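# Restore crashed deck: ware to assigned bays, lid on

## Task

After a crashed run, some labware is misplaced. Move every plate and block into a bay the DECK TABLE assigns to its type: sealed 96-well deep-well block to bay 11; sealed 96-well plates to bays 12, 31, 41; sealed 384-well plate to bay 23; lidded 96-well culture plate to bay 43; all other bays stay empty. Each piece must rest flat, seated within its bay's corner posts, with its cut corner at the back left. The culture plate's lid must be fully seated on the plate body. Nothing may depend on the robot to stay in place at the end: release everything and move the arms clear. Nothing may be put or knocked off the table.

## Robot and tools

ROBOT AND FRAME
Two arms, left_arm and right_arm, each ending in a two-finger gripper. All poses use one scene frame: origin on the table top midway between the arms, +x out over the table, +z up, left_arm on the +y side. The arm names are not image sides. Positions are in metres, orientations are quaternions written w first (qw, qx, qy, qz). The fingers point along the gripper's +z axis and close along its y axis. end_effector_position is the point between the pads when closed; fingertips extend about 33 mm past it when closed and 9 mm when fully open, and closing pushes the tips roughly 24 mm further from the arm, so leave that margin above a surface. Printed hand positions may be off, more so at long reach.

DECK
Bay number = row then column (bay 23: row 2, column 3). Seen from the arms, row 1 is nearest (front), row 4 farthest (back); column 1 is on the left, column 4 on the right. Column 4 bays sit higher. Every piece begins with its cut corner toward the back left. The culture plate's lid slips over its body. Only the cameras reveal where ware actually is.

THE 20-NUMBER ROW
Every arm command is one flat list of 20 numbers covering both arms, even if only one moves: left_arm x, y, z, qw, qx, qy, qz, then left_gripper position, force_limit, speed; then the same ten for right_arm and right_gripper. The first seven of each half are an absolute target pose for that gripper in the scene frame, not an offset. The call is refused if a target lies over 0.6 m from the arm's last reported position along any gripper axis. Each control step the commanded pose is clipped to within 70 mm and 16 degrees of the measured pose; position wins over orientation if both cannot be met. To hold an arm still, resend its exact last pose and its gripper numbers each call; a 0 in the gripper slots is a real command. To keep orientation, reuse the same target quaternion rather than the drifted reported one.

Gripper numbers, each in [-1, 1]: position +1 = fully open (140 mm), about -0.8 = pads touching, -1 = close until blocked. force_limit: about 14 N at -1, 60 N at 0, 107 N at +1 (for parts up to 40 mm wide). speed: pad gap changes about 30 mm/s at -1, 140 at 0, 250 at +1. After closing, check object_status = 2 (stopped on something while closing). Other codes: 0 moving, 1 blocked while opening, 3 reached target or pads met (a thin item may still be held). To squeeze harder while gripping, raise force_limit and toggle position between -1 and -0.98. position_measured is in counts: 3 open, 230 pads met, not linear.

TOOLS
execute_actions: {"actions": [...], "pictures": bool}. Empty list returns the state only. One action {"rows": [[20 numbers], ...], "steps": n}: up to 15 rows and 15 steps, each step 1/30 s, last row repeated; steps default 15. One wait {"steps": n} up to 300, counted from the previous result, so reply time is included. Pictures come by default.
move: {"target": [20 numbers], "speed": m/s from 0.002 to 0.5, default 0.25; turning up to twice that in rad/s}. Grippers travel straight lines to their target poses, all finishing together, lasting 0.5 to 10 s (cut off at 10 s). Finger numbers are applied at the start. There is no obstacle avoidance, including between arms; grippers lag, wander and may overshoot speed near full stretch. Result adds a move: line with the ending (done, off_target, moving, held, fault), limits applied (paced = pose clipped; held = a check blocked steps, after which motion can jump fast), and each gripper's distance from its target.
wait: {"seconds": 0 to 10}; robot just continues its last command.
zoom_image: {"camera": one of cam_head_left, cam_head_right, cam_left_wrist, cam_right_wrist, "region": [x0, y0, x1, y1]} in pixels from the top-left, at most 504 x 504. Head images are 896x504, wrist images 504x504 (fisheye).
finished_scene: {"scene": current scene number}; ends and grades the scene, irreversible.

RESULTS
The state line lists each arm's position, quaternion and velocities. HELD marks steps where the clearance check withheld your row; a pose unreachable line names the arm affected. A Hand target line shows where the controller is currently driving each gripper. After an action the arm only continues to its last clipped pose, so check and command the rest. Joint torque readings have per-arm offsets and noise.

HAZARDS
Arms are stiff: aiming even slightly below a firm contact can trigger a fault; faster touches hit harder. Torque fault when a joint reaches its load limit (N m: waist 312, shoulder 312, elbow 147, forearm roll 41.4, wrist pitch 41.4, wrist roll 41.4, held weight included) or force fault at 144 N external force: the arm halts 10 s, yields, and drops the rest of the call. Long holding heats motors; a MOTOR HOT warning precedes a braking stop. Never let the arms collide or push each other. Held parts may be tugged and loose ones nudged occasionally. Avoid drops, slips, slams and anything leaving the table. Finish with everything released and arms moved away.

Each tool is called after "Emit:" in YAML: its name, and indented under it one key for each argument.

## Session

Emit:
execute_actions:
  actions: []

Scene clock: 0.00 s of 12600.00 s.
left_arm: end_effector_position=(+0.7043, +0.6181, +0.3231) position_measured=3 object_status=3 end_effector_quat_wxyz=(-0.001, +1.000, -0.023, +0.001) end_effector_velocity=(-0.000, -0.000, +0.000) end_effector_angular_velocity=(-0.001, +0.000, -0.000) | right_arm: end_effector_position=(+0.5972, -0.4803, +0.3210) position_measured=3 object_status=3 end_effector_quat_wxyz=(+0.001, +0.997, +0.072, -0.000) end_effector_velocity=(+0.000, -0.000, +0.000) end_effector_angular_velocity=(+0.001, +0.000, -0.001)
Joint positions: left_arm=[-0.054  0.162  1.604  0.002  1.372  1.518] | right_arm=[-0.052  0.165  1.605 -0.001  1.372  1.519]
Joint velocities: left_arm=[ 0.    -0.     0.    -0.001  0.     0.001] | right_arm=[-0.001  0.001 -0.001  0.001  0.    -0.   ]
Joint torques (N m, as the joint torque sensors report them, + toward a larger angle): no reading
Hand target (left_arm): +0.704, +0.618, +0.323; -0.001, +1.000, -0.023, +0.001
Hand target (right_arm): +0.597, -0.480, +0.321; +0.001, +0.997, +0.072, -0.000

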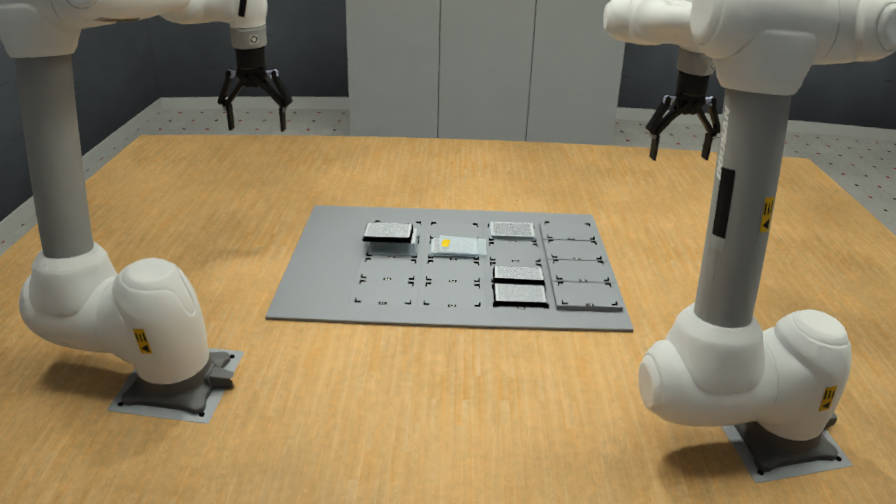

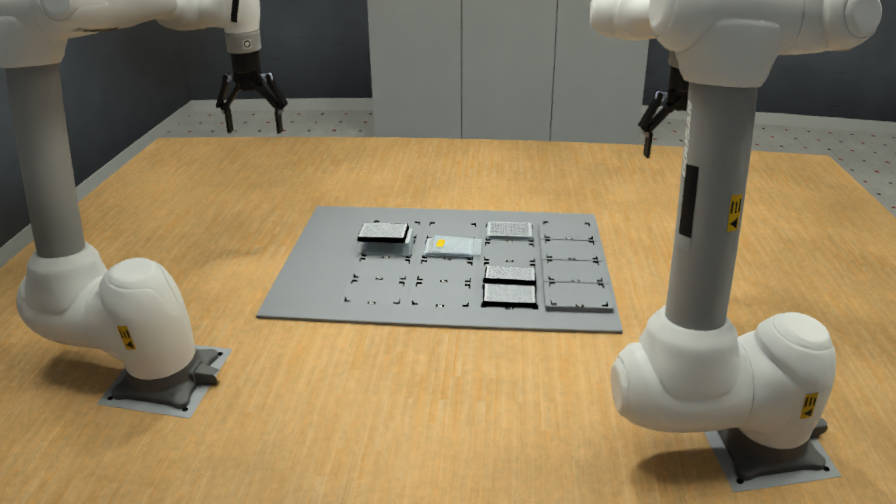

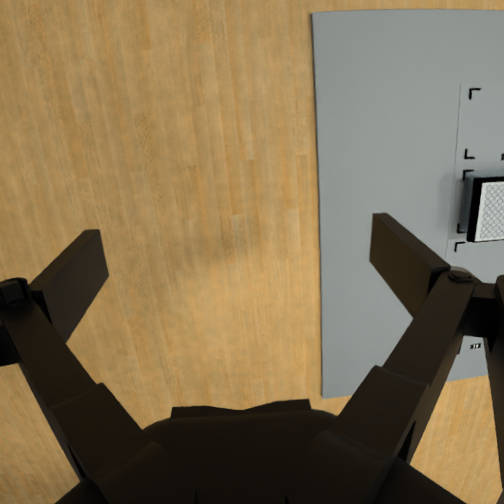

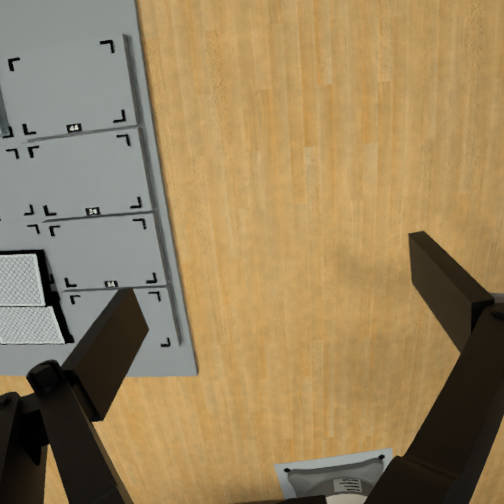

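Same deck position.

Emit:
move:
  target: [0.605,0.256,0.095,0,1,0,0,1,-0.4,-0.3,0.478,-0.081,0.065,0,0.995,0,-0.096,1,-0.4,-0.3]
  speed: 0.3

Scene clock: 5.70 s of 12600.00 s.
left_arm: end_effector_position=(+0.6053, +0.2555, +0.0950) position_measured=3 object_status=3 end_effector_quat_wxyz=(+0.001, +1.000, -0.000, +0.000) end_effector_velocity=(-0.001, -0.001, -0.001) end_effector_angular_velocity=(+0.002, +0.001, -0.001) | right_arm: end_effector_position=(+0.4772, -0.0812, +0.0649) position_measured=3 object_status=3 end_effector_quat_wxyz=(+0.000, +0.995, +0.000, -0.096) end_effector_velocity=(-0.001, +0.001, -0.000) end_effector_angular_velocity=(+0.001, +0.001, +0.000)
Joint positions: left_arm=[-0.623  0.343  1.812 -0.002  0.984  0.903] | right_arm=[0.509 0.501 1.647 0.127 1.15  2.163]
Joint velocities: left_arm=[-0.002  0.001  0.     0.001  0.    -0.002] | right_arm=[ 0.002  0.001 -0.     0.001  0.     0.001]
Joint torques (N m, as the joint torque sensors report them, + toward a larger angle): left_arm=[ -1.23 -72.7  -31.58   3.73   0.29  -0.11] | right_arm=[  0.98 -79.77 -37.14   3.76  -0.09   0.03]
Hand target (left_arm): +0.605, +0.255, +0.095; +0.001, +1.000, -0.000, +0.000
Hand target (right_arm): +0.477, -0.081, +0.065; +0.000, +0.995, +0.000, -0.096
Off the commanded pose (left_arm): 0.001 m, 0 deg.
Off the commanded pose (right_arm): 0.001 m, 0 deg.
After step 90, 0.57 s passed at rest.
move: done

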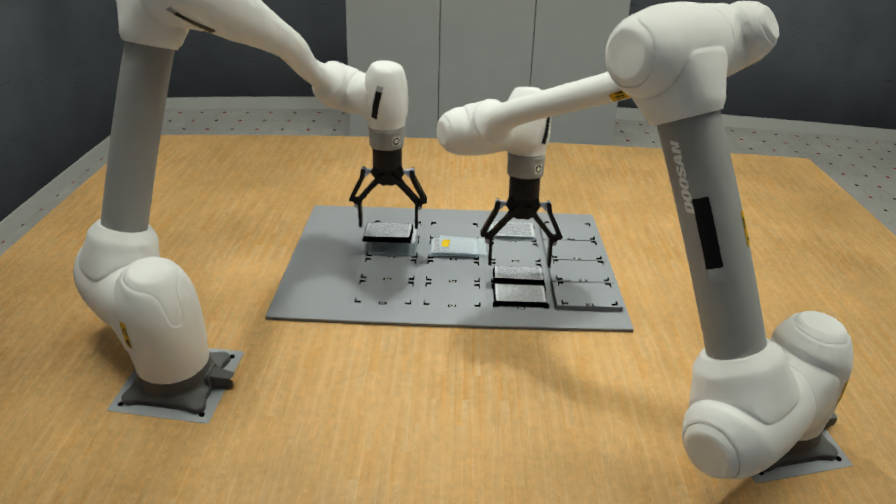

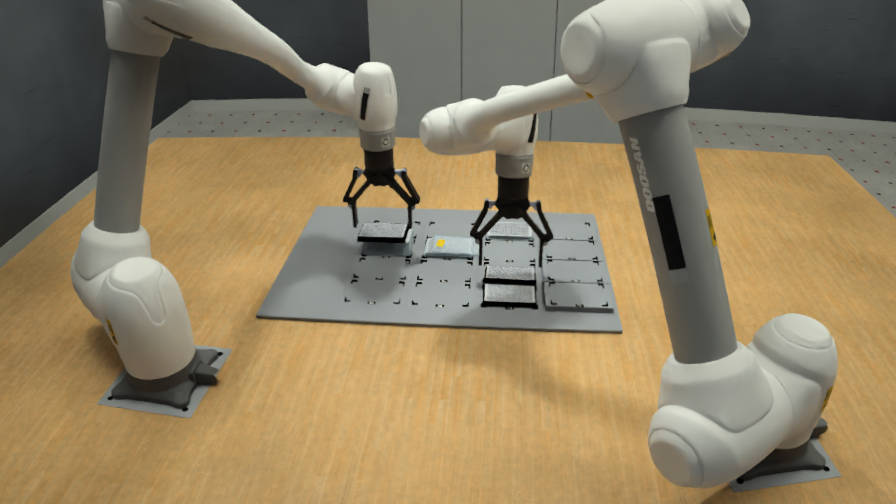

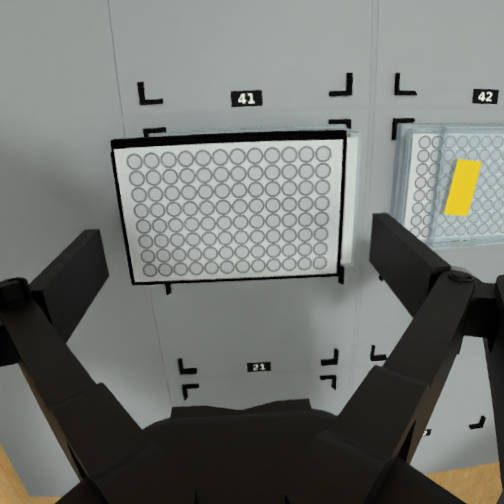

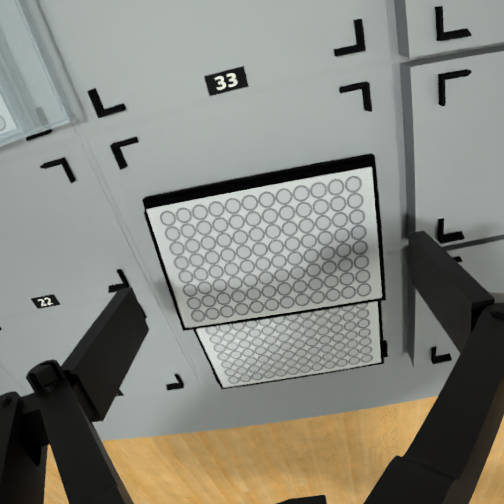

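Emit:
move:
  target: [0.614,0.257,0.0695,0,1,-0.009,0,1,-0.4,-0.3,0.48,-0.081,0.0365,0,0.9955,-0.003,-0.092,1,-0.4,-0.3]
  speed: 0.05

Emit:
move:
  target: [0.614,0.257,0.0695,0,1,-0.009,0,0.65,-0.4,-0.8,0.48,-0.081,0.0365,0,0.9955,-0.003,-0.092,0.65,-0.4,-0.8]

Scene clock: 12.73 s of 12600.00 s.
left_arm: end_effector_position=(+0.6140, +0.2570, +0.0696) position_measured=3 object_status=3 end_effector_quat_wxyz=(+0.000, +1.000, -0.009, -0.000) end_effector_velocity=(+0.000, -0.000, -0.001) end_effector_angular_velocity=(-0.000, -0.000, -0.000) | right_arm: end_effector_position=(+0.4800, -0.0810, +0.0366) position_measured=3 object_status=3 end_effector_quat_wxyz=(-0.000, +0.996, -0.003, -0.092) end_effector_velocity=(+0.000, +0.001, -0.001) end_effector_angular_velocity=(+0.000, -0.002, +0.001)
Joint positions: left_arm=[-0.614  0.377  1.819 -0.     0.946  0.929] | right_arm=[0.509 0.526 1.665 0.126 1.1   2.165]
Joint velocities: left_arm=[-0.     0.001  0.    -0.    -0.002  0.   ] | right_arm=[ 0.001  0.001 -0.001 -0.001 -0.002  0.   ]
Joint torques (N m, as the joint torque sensors report them, + toward a larger angle): left_arm=[ -2.18 -75.07 -30.64   3.75   0.29  -0.45] | right_arm=[ -1.78 -86.57 -35.19   3.99   0.36  -0.53]
Hand target (left_arm): +0.614, +0.257, +0.070; +0.000, +1.000, -0.009, -0.000
Hand target (right_arm): +0.480, -0.081, +0.037; -0.000, +0.996, -0.003, -0.092
Off the commanded pose (left_arm): 0.000 m, 0 deg.
Off the commanded pose (right_arm): 0.000 m, 0 deg.
After step 90, 3.17 s passed at rest.
move: done

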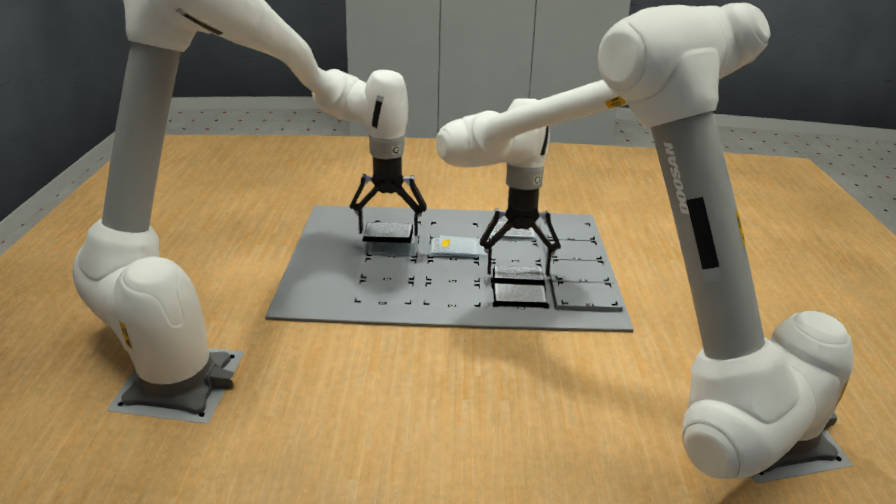

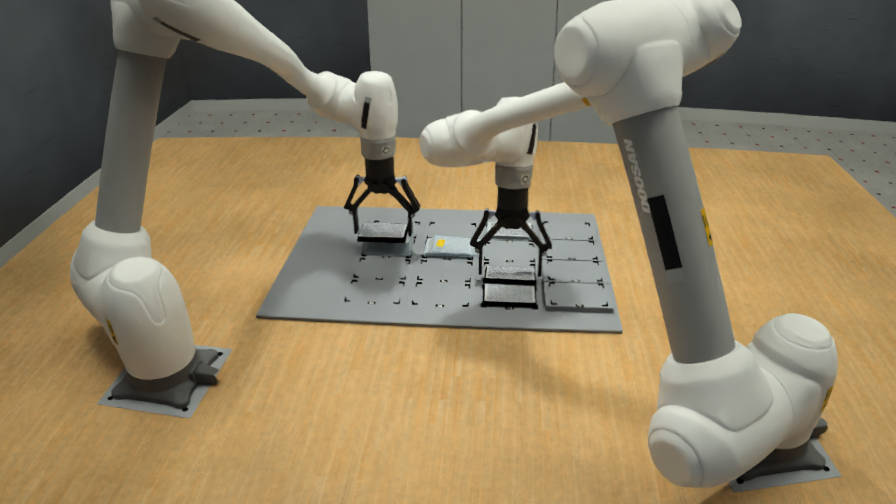

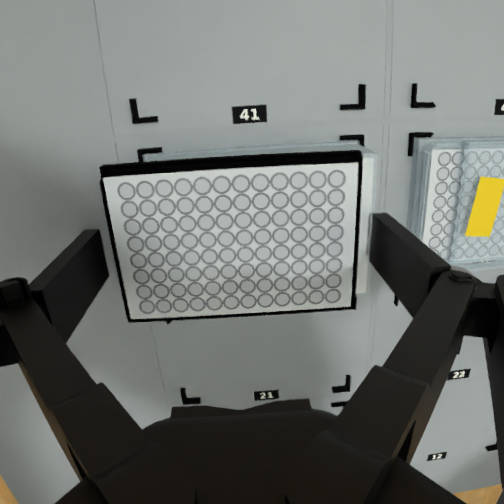

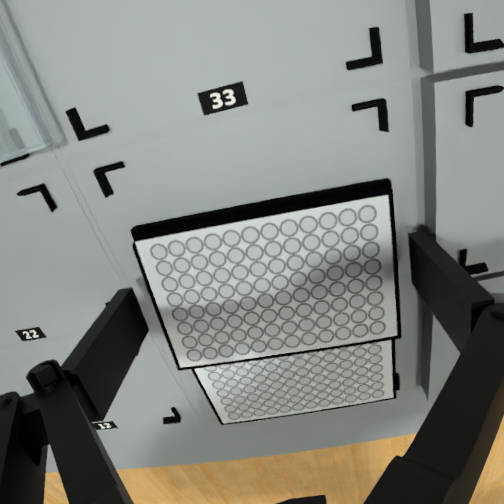

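Scene clock: 13.43 s of 12600.00 s.
left_arm: end_effector_position=(+0.6140, +0.2570, +0.0695) position_measured=32 object_status=2 end_effector_quat_wxyz=(+0.000, +1.000, -0.009, +0.000) end_effector_velocity=(-0.000, +0.000, -0.000) end_effector_angular_velocity=(+0.001, +0.000, -0.001) | right_arm: end_effector_position=(+0.4801, -0.0811, +0.0366) position_measured=36 object_status=2 end_effector_quat_wxyz=(+0.000, +0.996, -0.003, -0.092) end_effector_velocity=(+0.000, +0.000, +0.000) end_effector_angular_velocity=(+0.001, -0.000, -0.000)
Joint positions: left_arm=[-0.614  0.377  1.819 -0.     0.946  0.929] | right_arm=[0.509 0.526 1.665 0.126 1.1   2.165]
Joint velocities: left_arm=[ 0.     0.     0.001  0.    -0.     0.001] | right_arm=[-0.    -0.    -0.     0.001 -0.    -0.   ]
Joint torques (N m, as the joint torque sensors report them, + toward a larger angle): left_arm=[ -0.15 -61.84 -22.67   4.13  -0.78  -0.35] | right_arm=[ 13.5  -59.35 -25.87   7.56  -5.47  -0.85]
Hand target (left_arm): +0.614, +0.257, +0.069; +0.000, +1.000, -0.009, -0.000
Hand target (right_arm): +0.480, -0.081, +0.037; +0.000, +0.996, -0.003, -0.092
Off the commanded pose (left_arm): 0.000 m, 0 deg.
Off the commanded pose (right_arm): 0.000 m, 0 deg.
move: done

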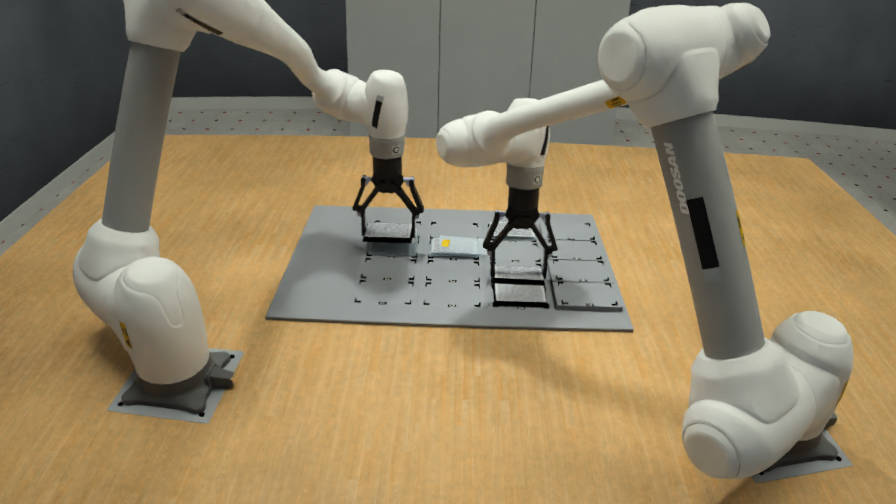

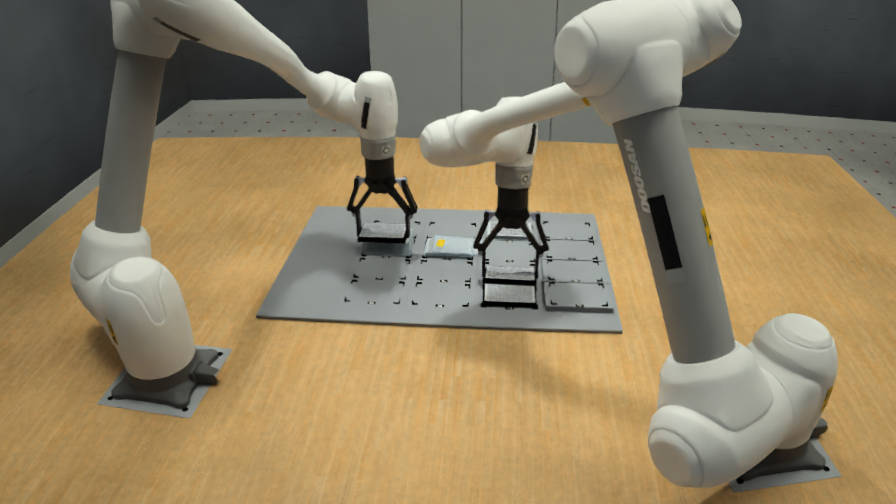

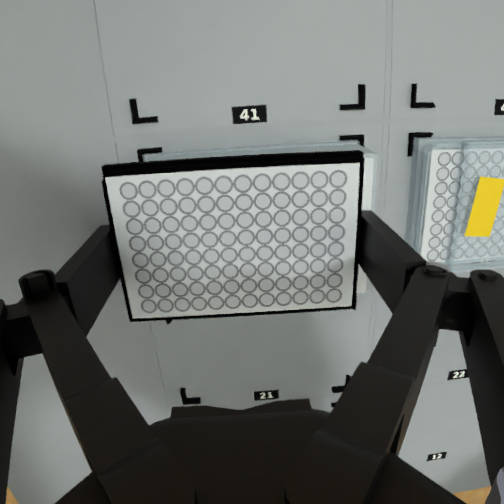

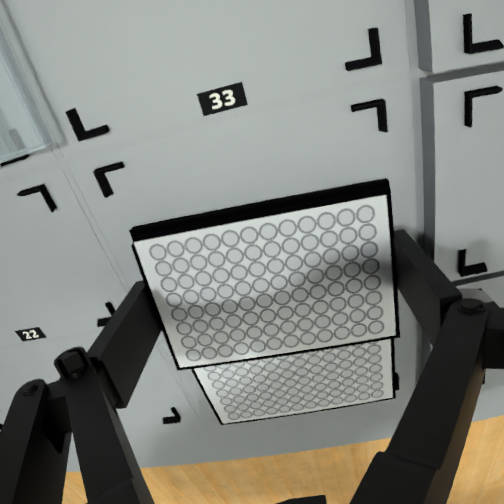

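Emit:
move:
  target: [0.605,0.257,0.085,0,1,0,0,0.65,-0.4,-0.8,0.497,-0.081,0.046,0,0.999,0,-0.04,0.65,-0.4,-0.8]
  speed: 0.07

Emit:
move:
  target: [0.56,0.257,0.085,0,1,0,0,0.65,-0.4,-0.8,0.509,-0.081,0.034,0,1,0,0,0.65,-0.4,-0.8]
  speed: 0.06

Emit:
zoom_image:
  camera: "cam_right_wrist"
  region: [100,130,440,400]

Scene clock: 21.20 s of 12600.00 s.
left_arm: end_effector_position=(+0.6050, +0.2570, +0.0849) position_measured=33 object_status=2 end_effector_quat_wxyz=(-0.000, +1.000, -0.000, +0.000) end_effector_velocity=(-0.000, +0.000, +0.001) end_effector_angular_velocity=(+0.001, +0.000, +0.001) | right_arm: end_effector_position=(+0.4970, -0.0809, +0.0460) position_measured=38 object_status=2 end_effector_quat_wxyz=(-0.000, +0.999, +0.000, -0.040) end_effector_velocity=(+0.001, +0.000, +0.001) end_effector_angular_velocity=(+0.001, -0.005, -0.001)
Joint positions: left_arm=[-0.623  0.352  1.822  0.     0.968  0.903] | right_arm=[0.523 0.496 1.685 0.058 1.024 2.207]
Joint velocities: left_arm=[-0.    -0.001  0.     0.     0.002 -0.001] | right_arm=[ 0.    -0.002  0.    -0.002 -0.003  0.002]
Joint torques (N m, as the joint torque sensors report them, + toward a larger angle): left_arm=[ -1.36 -74.46 -31.13   3.79   0.22  -0.36] | right_arm=[ -0.7  -88.05 -33.06   3.75   0.41  -0.56]
Hand target (left_arm): +0.605, +0.257, +0.085; +0.000, +1.000, +0.000, +0.000
Hand target (right_arm): +0.497, -0.081, +0.046; -0.000, +0.999, +0.000, -0.040
Off the commanded pose (left_arm): 0.000 m, 0 deg.
Off the commanded pose (right_arm): 0.000 m, 0 deg.
After step 90, 3.73 s passed at rest.
move: done

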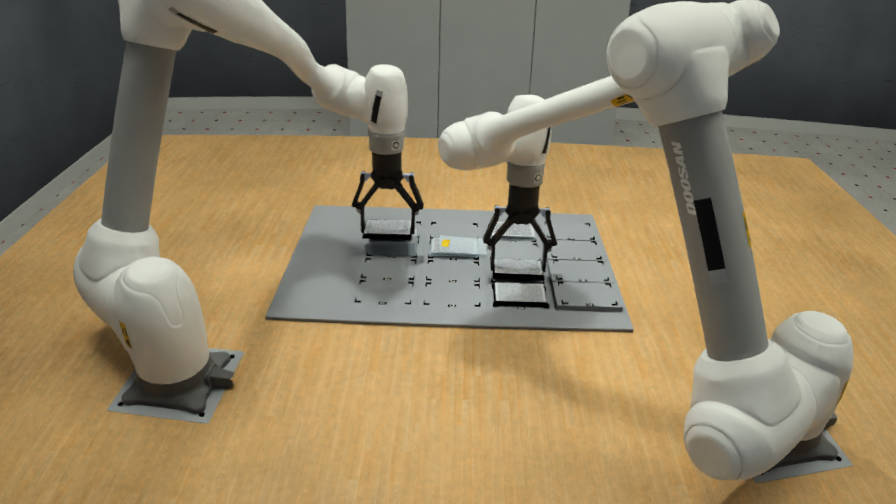

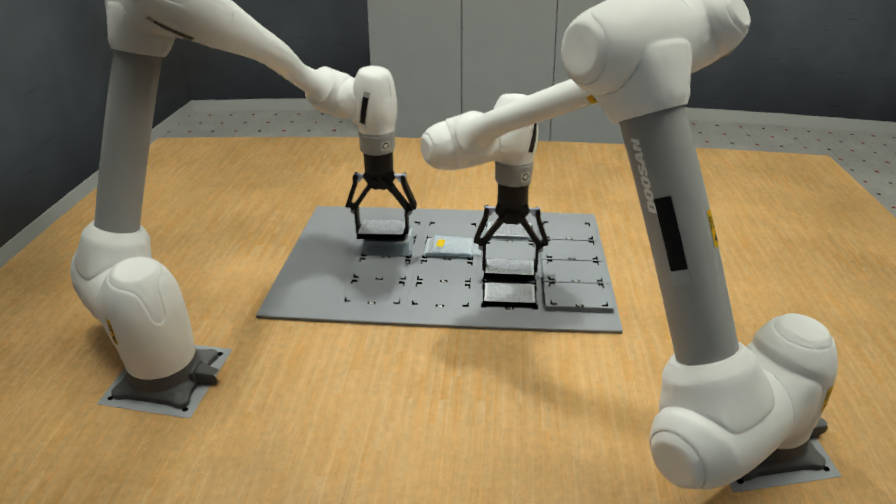

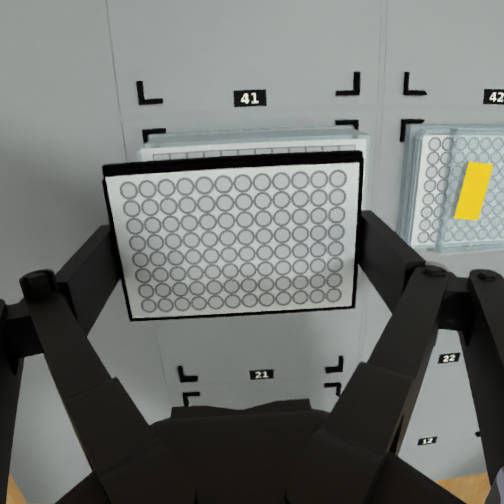

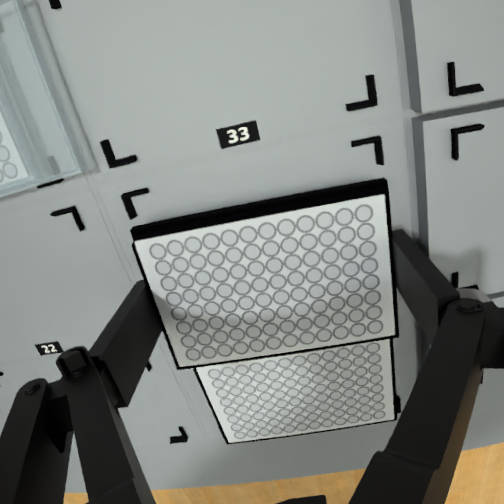

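Scene clock: 22.30 s of 12600.00 s.
left_arm: end_effector_position=(+0.5600, +0.2570, +0.0849) position_measured=33 object_status=2 end_effector_quat_wxyz=(+0.000, +1.000, +0.000, -0.000) end_effector_velocity=(-0.001, -0.000, -0.000) end_effector_angular_velocity=(+0.000, +0.002, -0.000) | right_arm: end_effector_position=(+0.5090, -0.0810, +0.0340) position_measured=38 object_status=2 end_effector_quat_wxyz=(-0.000, +1.000, +0.000, -0.000) end_effector_velocity=(-0.000, -0.001, -0.001) end_effector_angular_velocity=(-0.001, +0.000, -0.001)
Joint positions: left_arm=[-0.666  0.302  1.893 -0.     0.946  0.859] | right_arm=[0.536 0.492 1.716 0.    0.934 2.251]
Joint velocities: left_arm=[-0.001 -0.001  0.001 -0.001  0.001 -0.   ] | right_arm=[-0.     0.     0.002 -0.001 -0.001  0.001]
Joint torques (N m, as the joint torque sensors report them, + toward a larger angle): left_arm=[ -0.4  -70.85 -30.19   3.76   0.23  -0.38] | right_arm=[  0.32 -80.76 -35.66   3.48  -0.4   -0.57]
Hand target (left_arm): +0.560, +0.257, +0.085; +0.000, +1.000, -0.000, -0.000
Hand target (right_arm): +0.509, -0.081, +0.034; -0.000, +1.000, +0.000, -0.000
Off the commanded pose (left_arm): 0.000 m, 0 deg.
Off the commanded pose (right_arm): 0.000 m, 0 deg.
move: done

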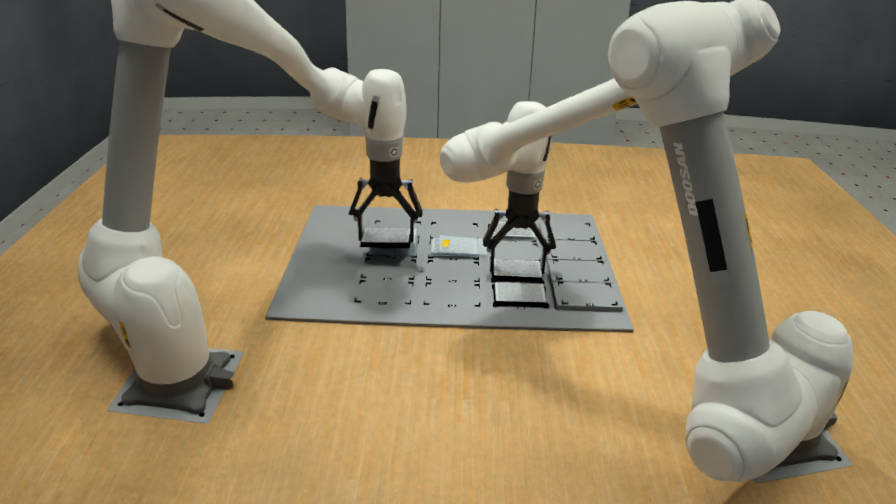

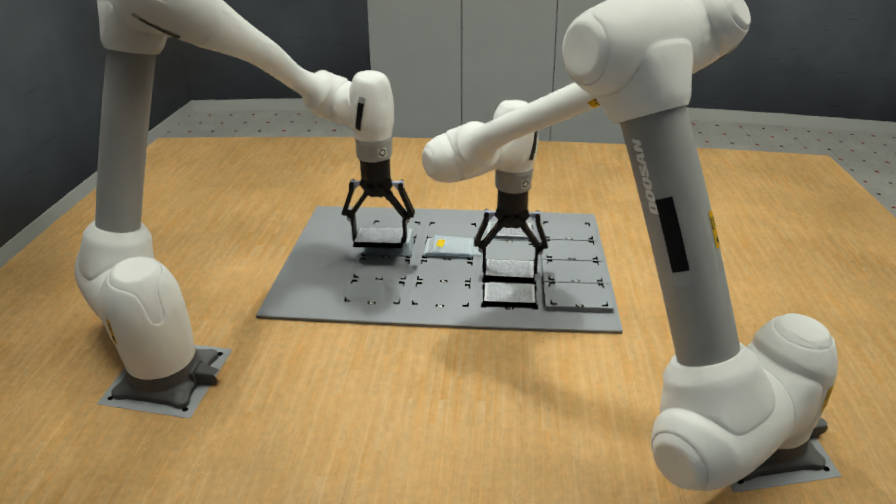

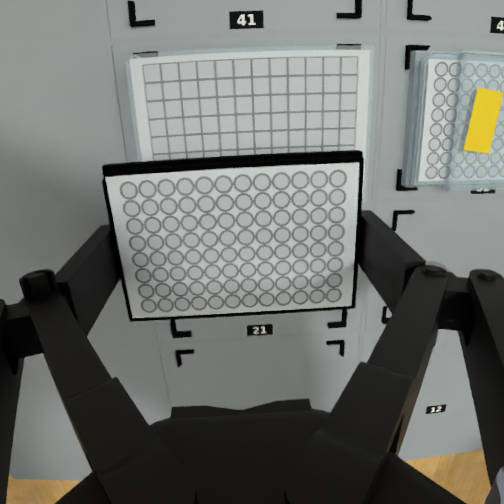

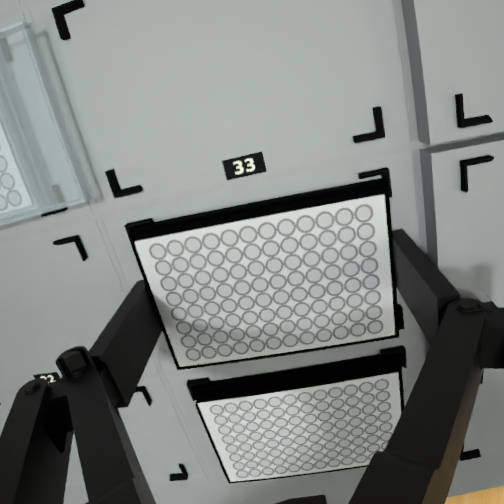

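Region (100, 130, 440, 400) of cam_right_wrist's 504x504 image, scaled by 1.482, with more detail than that image has; it fills the top 400 rows of this view, and the rest is white.

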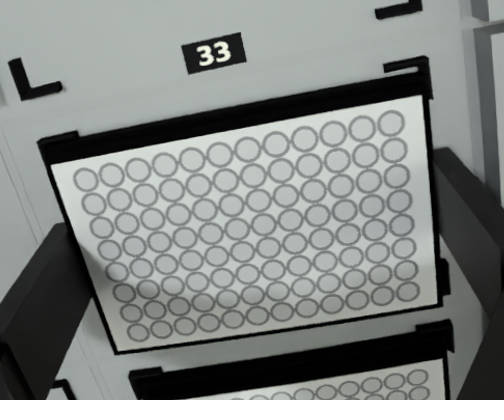

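Emit:
move:
  target: [0.56,0.257,0.085,0,1,0,0,0.65,-0.4,-0.8,0.509,-0.0815,0.0288,0,1,0.006,0,0.65,-0.4,-0.8]
  speed: 0.008

Emit:
move:
  target: [0.56,0.257,0.085,0,1,0,0,0.65,-0.4,-0.8,0.509,-0.0815,0.0288,0,1,0.006,0,1,-0.4,-0.8]

Emit:
move:
  target: [0.53,0.24,0.09,0,1,0,0,0.65,-0.4,-0.8,0.509,-0.0815,0.10,0,1,0.006,0,1,-0.4,-0.8]

Scene clock: 39.03 s of 12600.00 s.
left_arm: end_effector_position=(+0.5600, +0.2570, +0.0850) position_measured=33 object_status=2 end_effector_quat_wxyz=(-0.000, +1.000, -0.000, -0.000) end_effector_velocity=(-0.000, +0.001, -0.000) end_effector_angular_velocity=(+0.002, +0.000, -0.000) | right_arm: end_effector_position=(+0.5091, -0.0814, +0.0292) position_measured=38 object_status=2 end_effector_quat_wxyz=(-0.000, +1.000, +0.006, +0.000) end_effector_velocity=(-0.001, -0.000, -0.002) end_effector_angular_velocity=(-0.001, +0.002, +0.001)
Joint positions: left_arm=[-0.666  0.302  1.893 -0.     0.946  0.859] | right_arm=[0.535 0.496 1.72  0.    0.925 2.238]
Joint velocities: left_arm=[ 0.    -0.     0.     0.002  0.001 -0.001] | right_arm=[ 0.     0.002  0.001  0.001 -0.001 -0.001]
Joint torques (N m, as the joint torque sensors report them, + toward a larger angle): left_arm=[ -1.45 -69.53 -30.5    3.61   0.32  -0.39] | right_arm=[-2.89  8.99  5.36  0.24 -7.57 -1.59]
Hand target (left_arm): +0.560, +0.257, +0.085; +0.000, +1.000, -0.000, -0.000
Hand target (right_arm): +0.509, -0.082, +0.029; -0.000, +1.000, +0.006, -0.000
Off the commanded pose (left_arm): 0.000 m, 0 deg.
Off the commanded pose (right_arm): 0.000 m, 0 deg.
After step 110, 12.10 s passed at rest.
move: done

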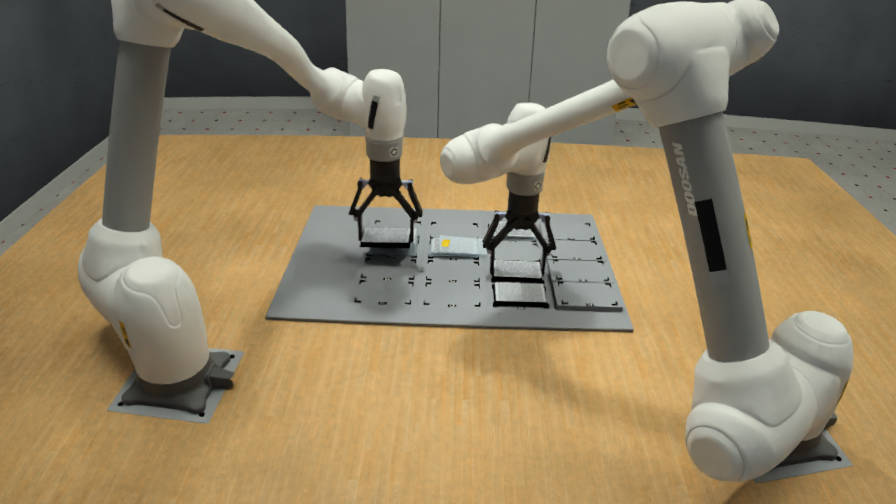

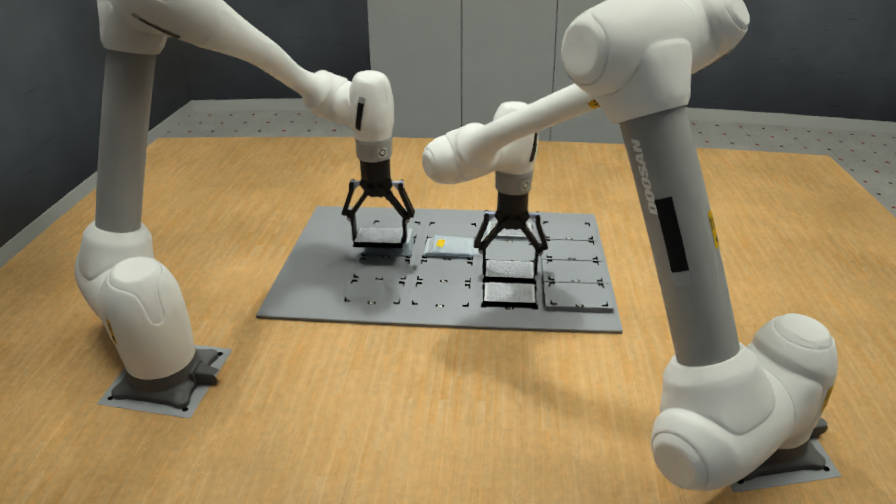

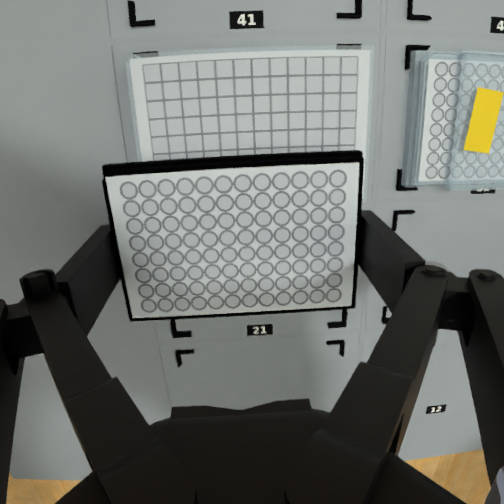

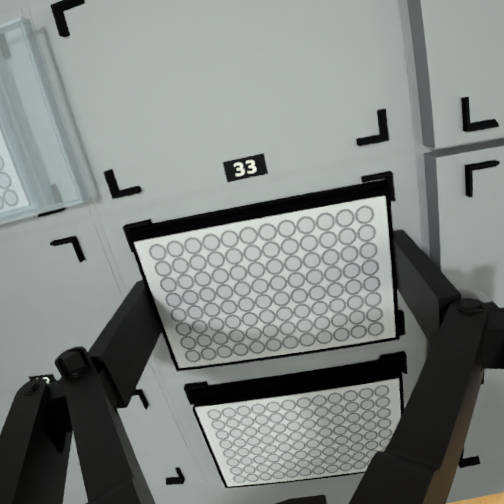

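Scene clock: 39.73 s of 12600.00 s.
left_arm: end_effector_position=(+0.5600, +0.2570, +0.0850) position_measured=33 object_status=2 end_effector_quat_wxyz=(-0.000, +1.000, -0.000, -0.000) end_effector_velocity=(+0.001, -0.000, +0.000) end_effector_angular_velocity=(-0.000, -0.001, -0.001) | right_arm: end_effector_position=(+0.5090, -0.0815, +0.0288) position_measured=3 object_status=3 end_effector_quat_wxyz=(+0.000, +1.000, +0.006, +0.000) end_effector_velocity=(+0.001, +0.000, +0.001) end_effector_angular_velocity=(+0.000, -0.001, +0.001)
Joint positions: left_arm=[-0.666  0.302  1.893  0.     0.946  0.859] | right_arm=[ 0.535  0.497  1.72  -0.     0.925  2.238]
Joint velocities: left_arm=[-0.     0.    -0.001  0.001 -0.001  0.001] | right_arm=[ 0.     0.    -0.001 -0.001 -0.    -0.   ]
Joint torques (N m, as the joint torque sensors report them, + toward a larger angle): left_arm=[ -1.45 -69.39 -30.53   3.83   0.28  -0.28] | right_arm=[  0.65 -80.9  -35.24   4.33   0.26  -0.41]
Hand target (left_arm): +0.560, +0.257, +0.085; -0.000, +1.000, +0.000, +0.000
Hand target (right_arm): +0.509, -0.082, +0.029; +0.000, +1.000, +0.006, +0.000
Off the commanded pose (left_arm): 0.000 m, 0 deg.
Off the commanded pose (right_arm): 0.000 m, 0 deg.
move: done

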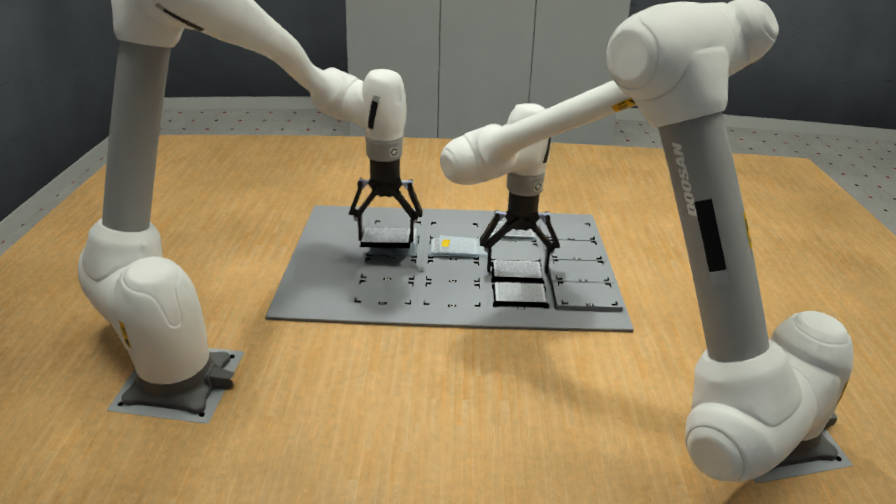

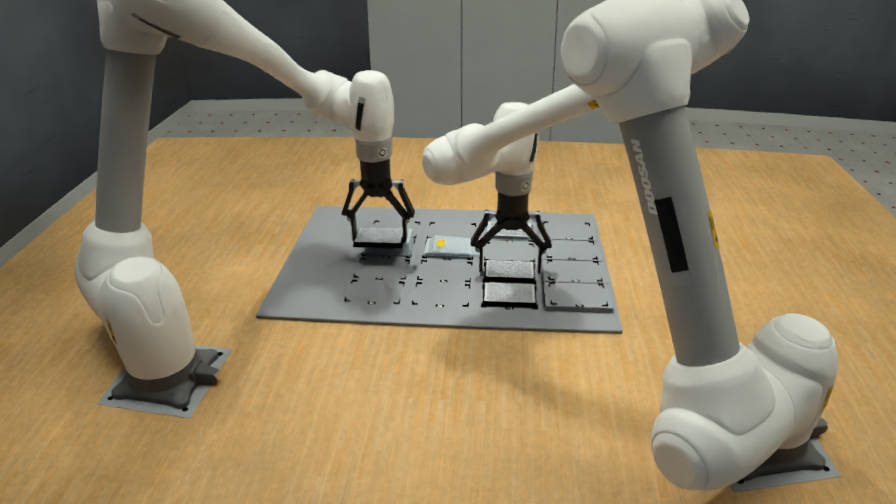

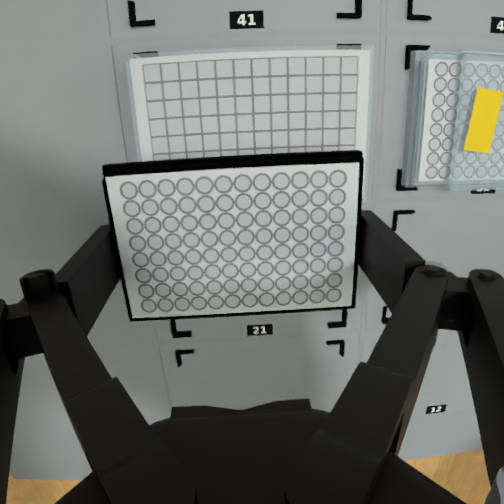

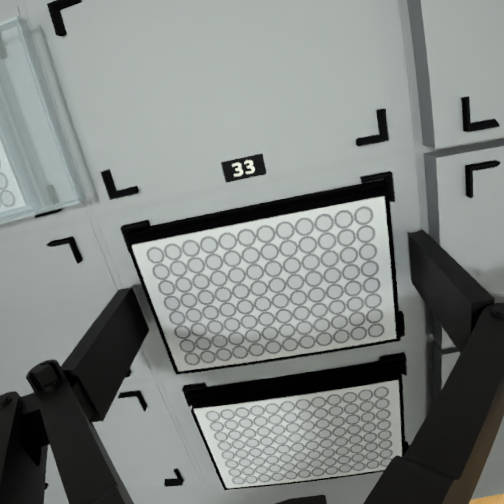

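Scene clock: 40.57 s of 12600.00 s.
left_arm: end_effector_position=(+0.5300, +0.2400, +0.0900) position_measured=33 object_status=2 end_effector_quat_wxyz=(+0.000, +1.000, +0.000, -0.000) end_effector_velocity=(-0.000, +0.000, +0.000) end_effector_angular_velocity=(+0.001, -0.001, -0.001) | right_arm: end_effector_position=(+0.5091, -0.0814, +0.0999) position_measured=3 object_status=3 end_effector_quat_wxyz=(+0.000, +1.000, +0.006, -0.000) end_effector_velocity=(-0.000, -0.001, +0.001) end_effector_angular_velocity=(+0.000, +0.000, -0.001)
Joint positions: left_arm=[-0.718  0.28   1.914 -0.     0.948  0.807] | right_arm=[ 0.535  0.433  1.669 -0.     1.04   2.238]
Joint velocities: left_arm=[-0.001 -0.001  0.     0.002  0.001 -0.001] | right_arm=[-0.    -0.002  0.     0.     0.001  0.   ]
Joint torques (N m, as the joint torque sensors report them, + toward a larger angle): left_arm=[ -1.86 -67.93 -30.93   3.73   0.39  -0.26] | right_arm=[  3.41 -77.48 -36.98   3.58   0.02  -0.36]
Hand target (left_arm): +0.530, +0.240, +0.090; +0.000, +1.000, +0.000, -0.000
Hand target (right_arm): +0.509, -0.081, +0.100; +0.000, +1.000, +0.006, +0.000
Off the commanded pose (left_arm): 0.000 m, 0 deg.
Off the commanded pose (right_arm): 0.000 m, 0 deg.
move: done

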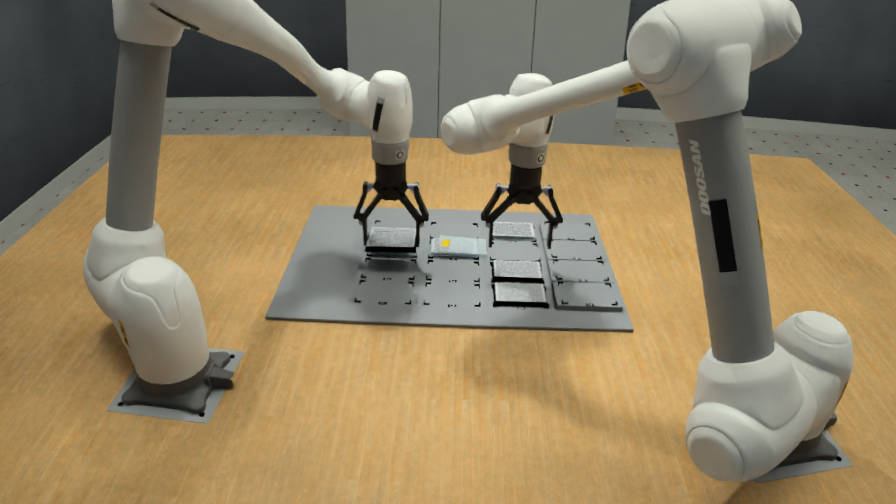

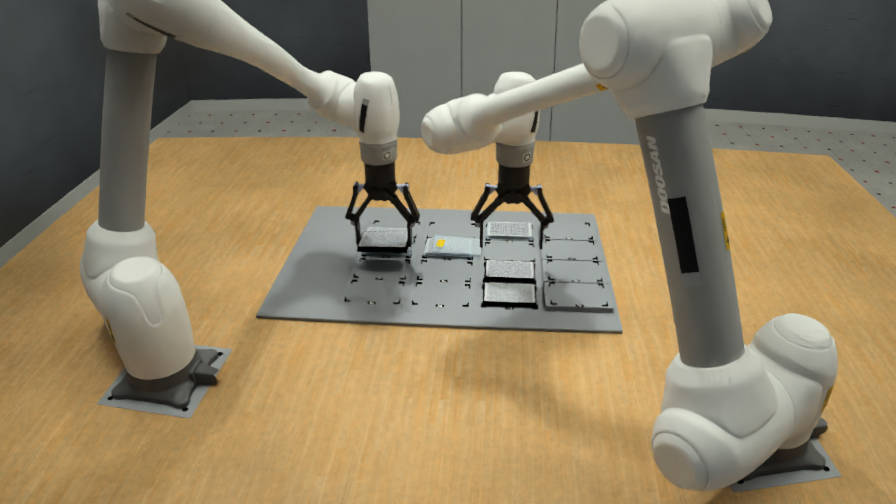

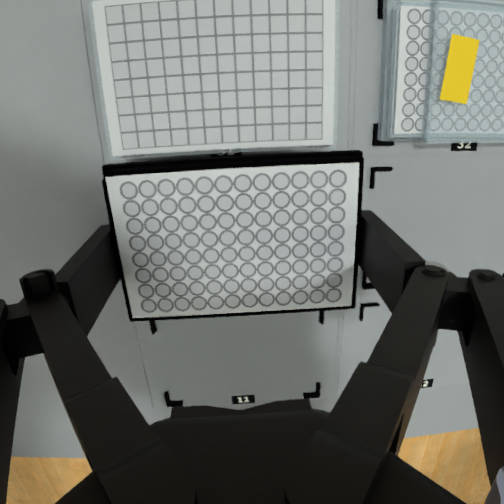

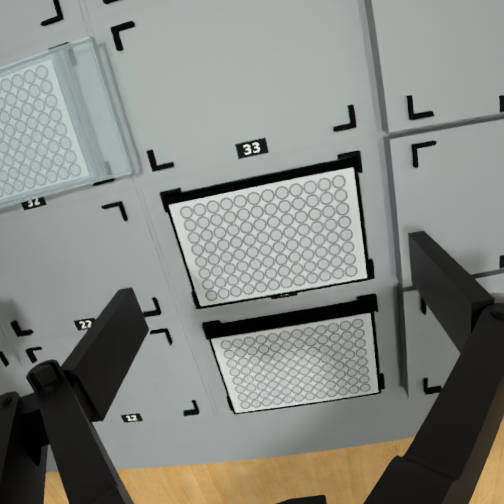

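Pressed hard; probably not seated.

Emit:
zoom_image:
  camera: "cam_right_wrist"
  region: [140,130,410,430]

Emit:
zoom_image:
  camera: "cam_head_left"
  region: [470,240,570,315]

Region (140, 130, 410, 430) of cam_right_wrist's 504x504 image, scaled by 1.680, with more detail than that image has; it fills the left 454 columns of this view, and the rest is white.

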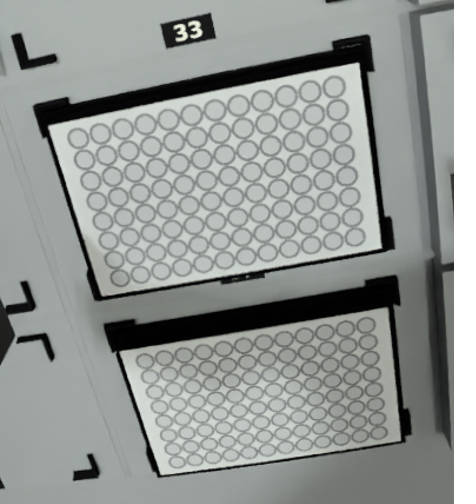

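Region (470, 240, 570, 315) of cam_head_left's 896x504 image, scaled by 5.040, with more detail than that image has; it fills the top 378 rows of this view, and the rest is white.

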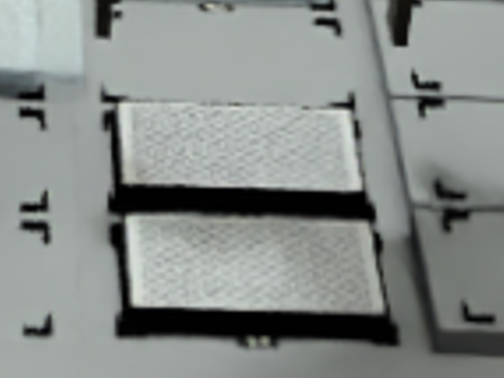

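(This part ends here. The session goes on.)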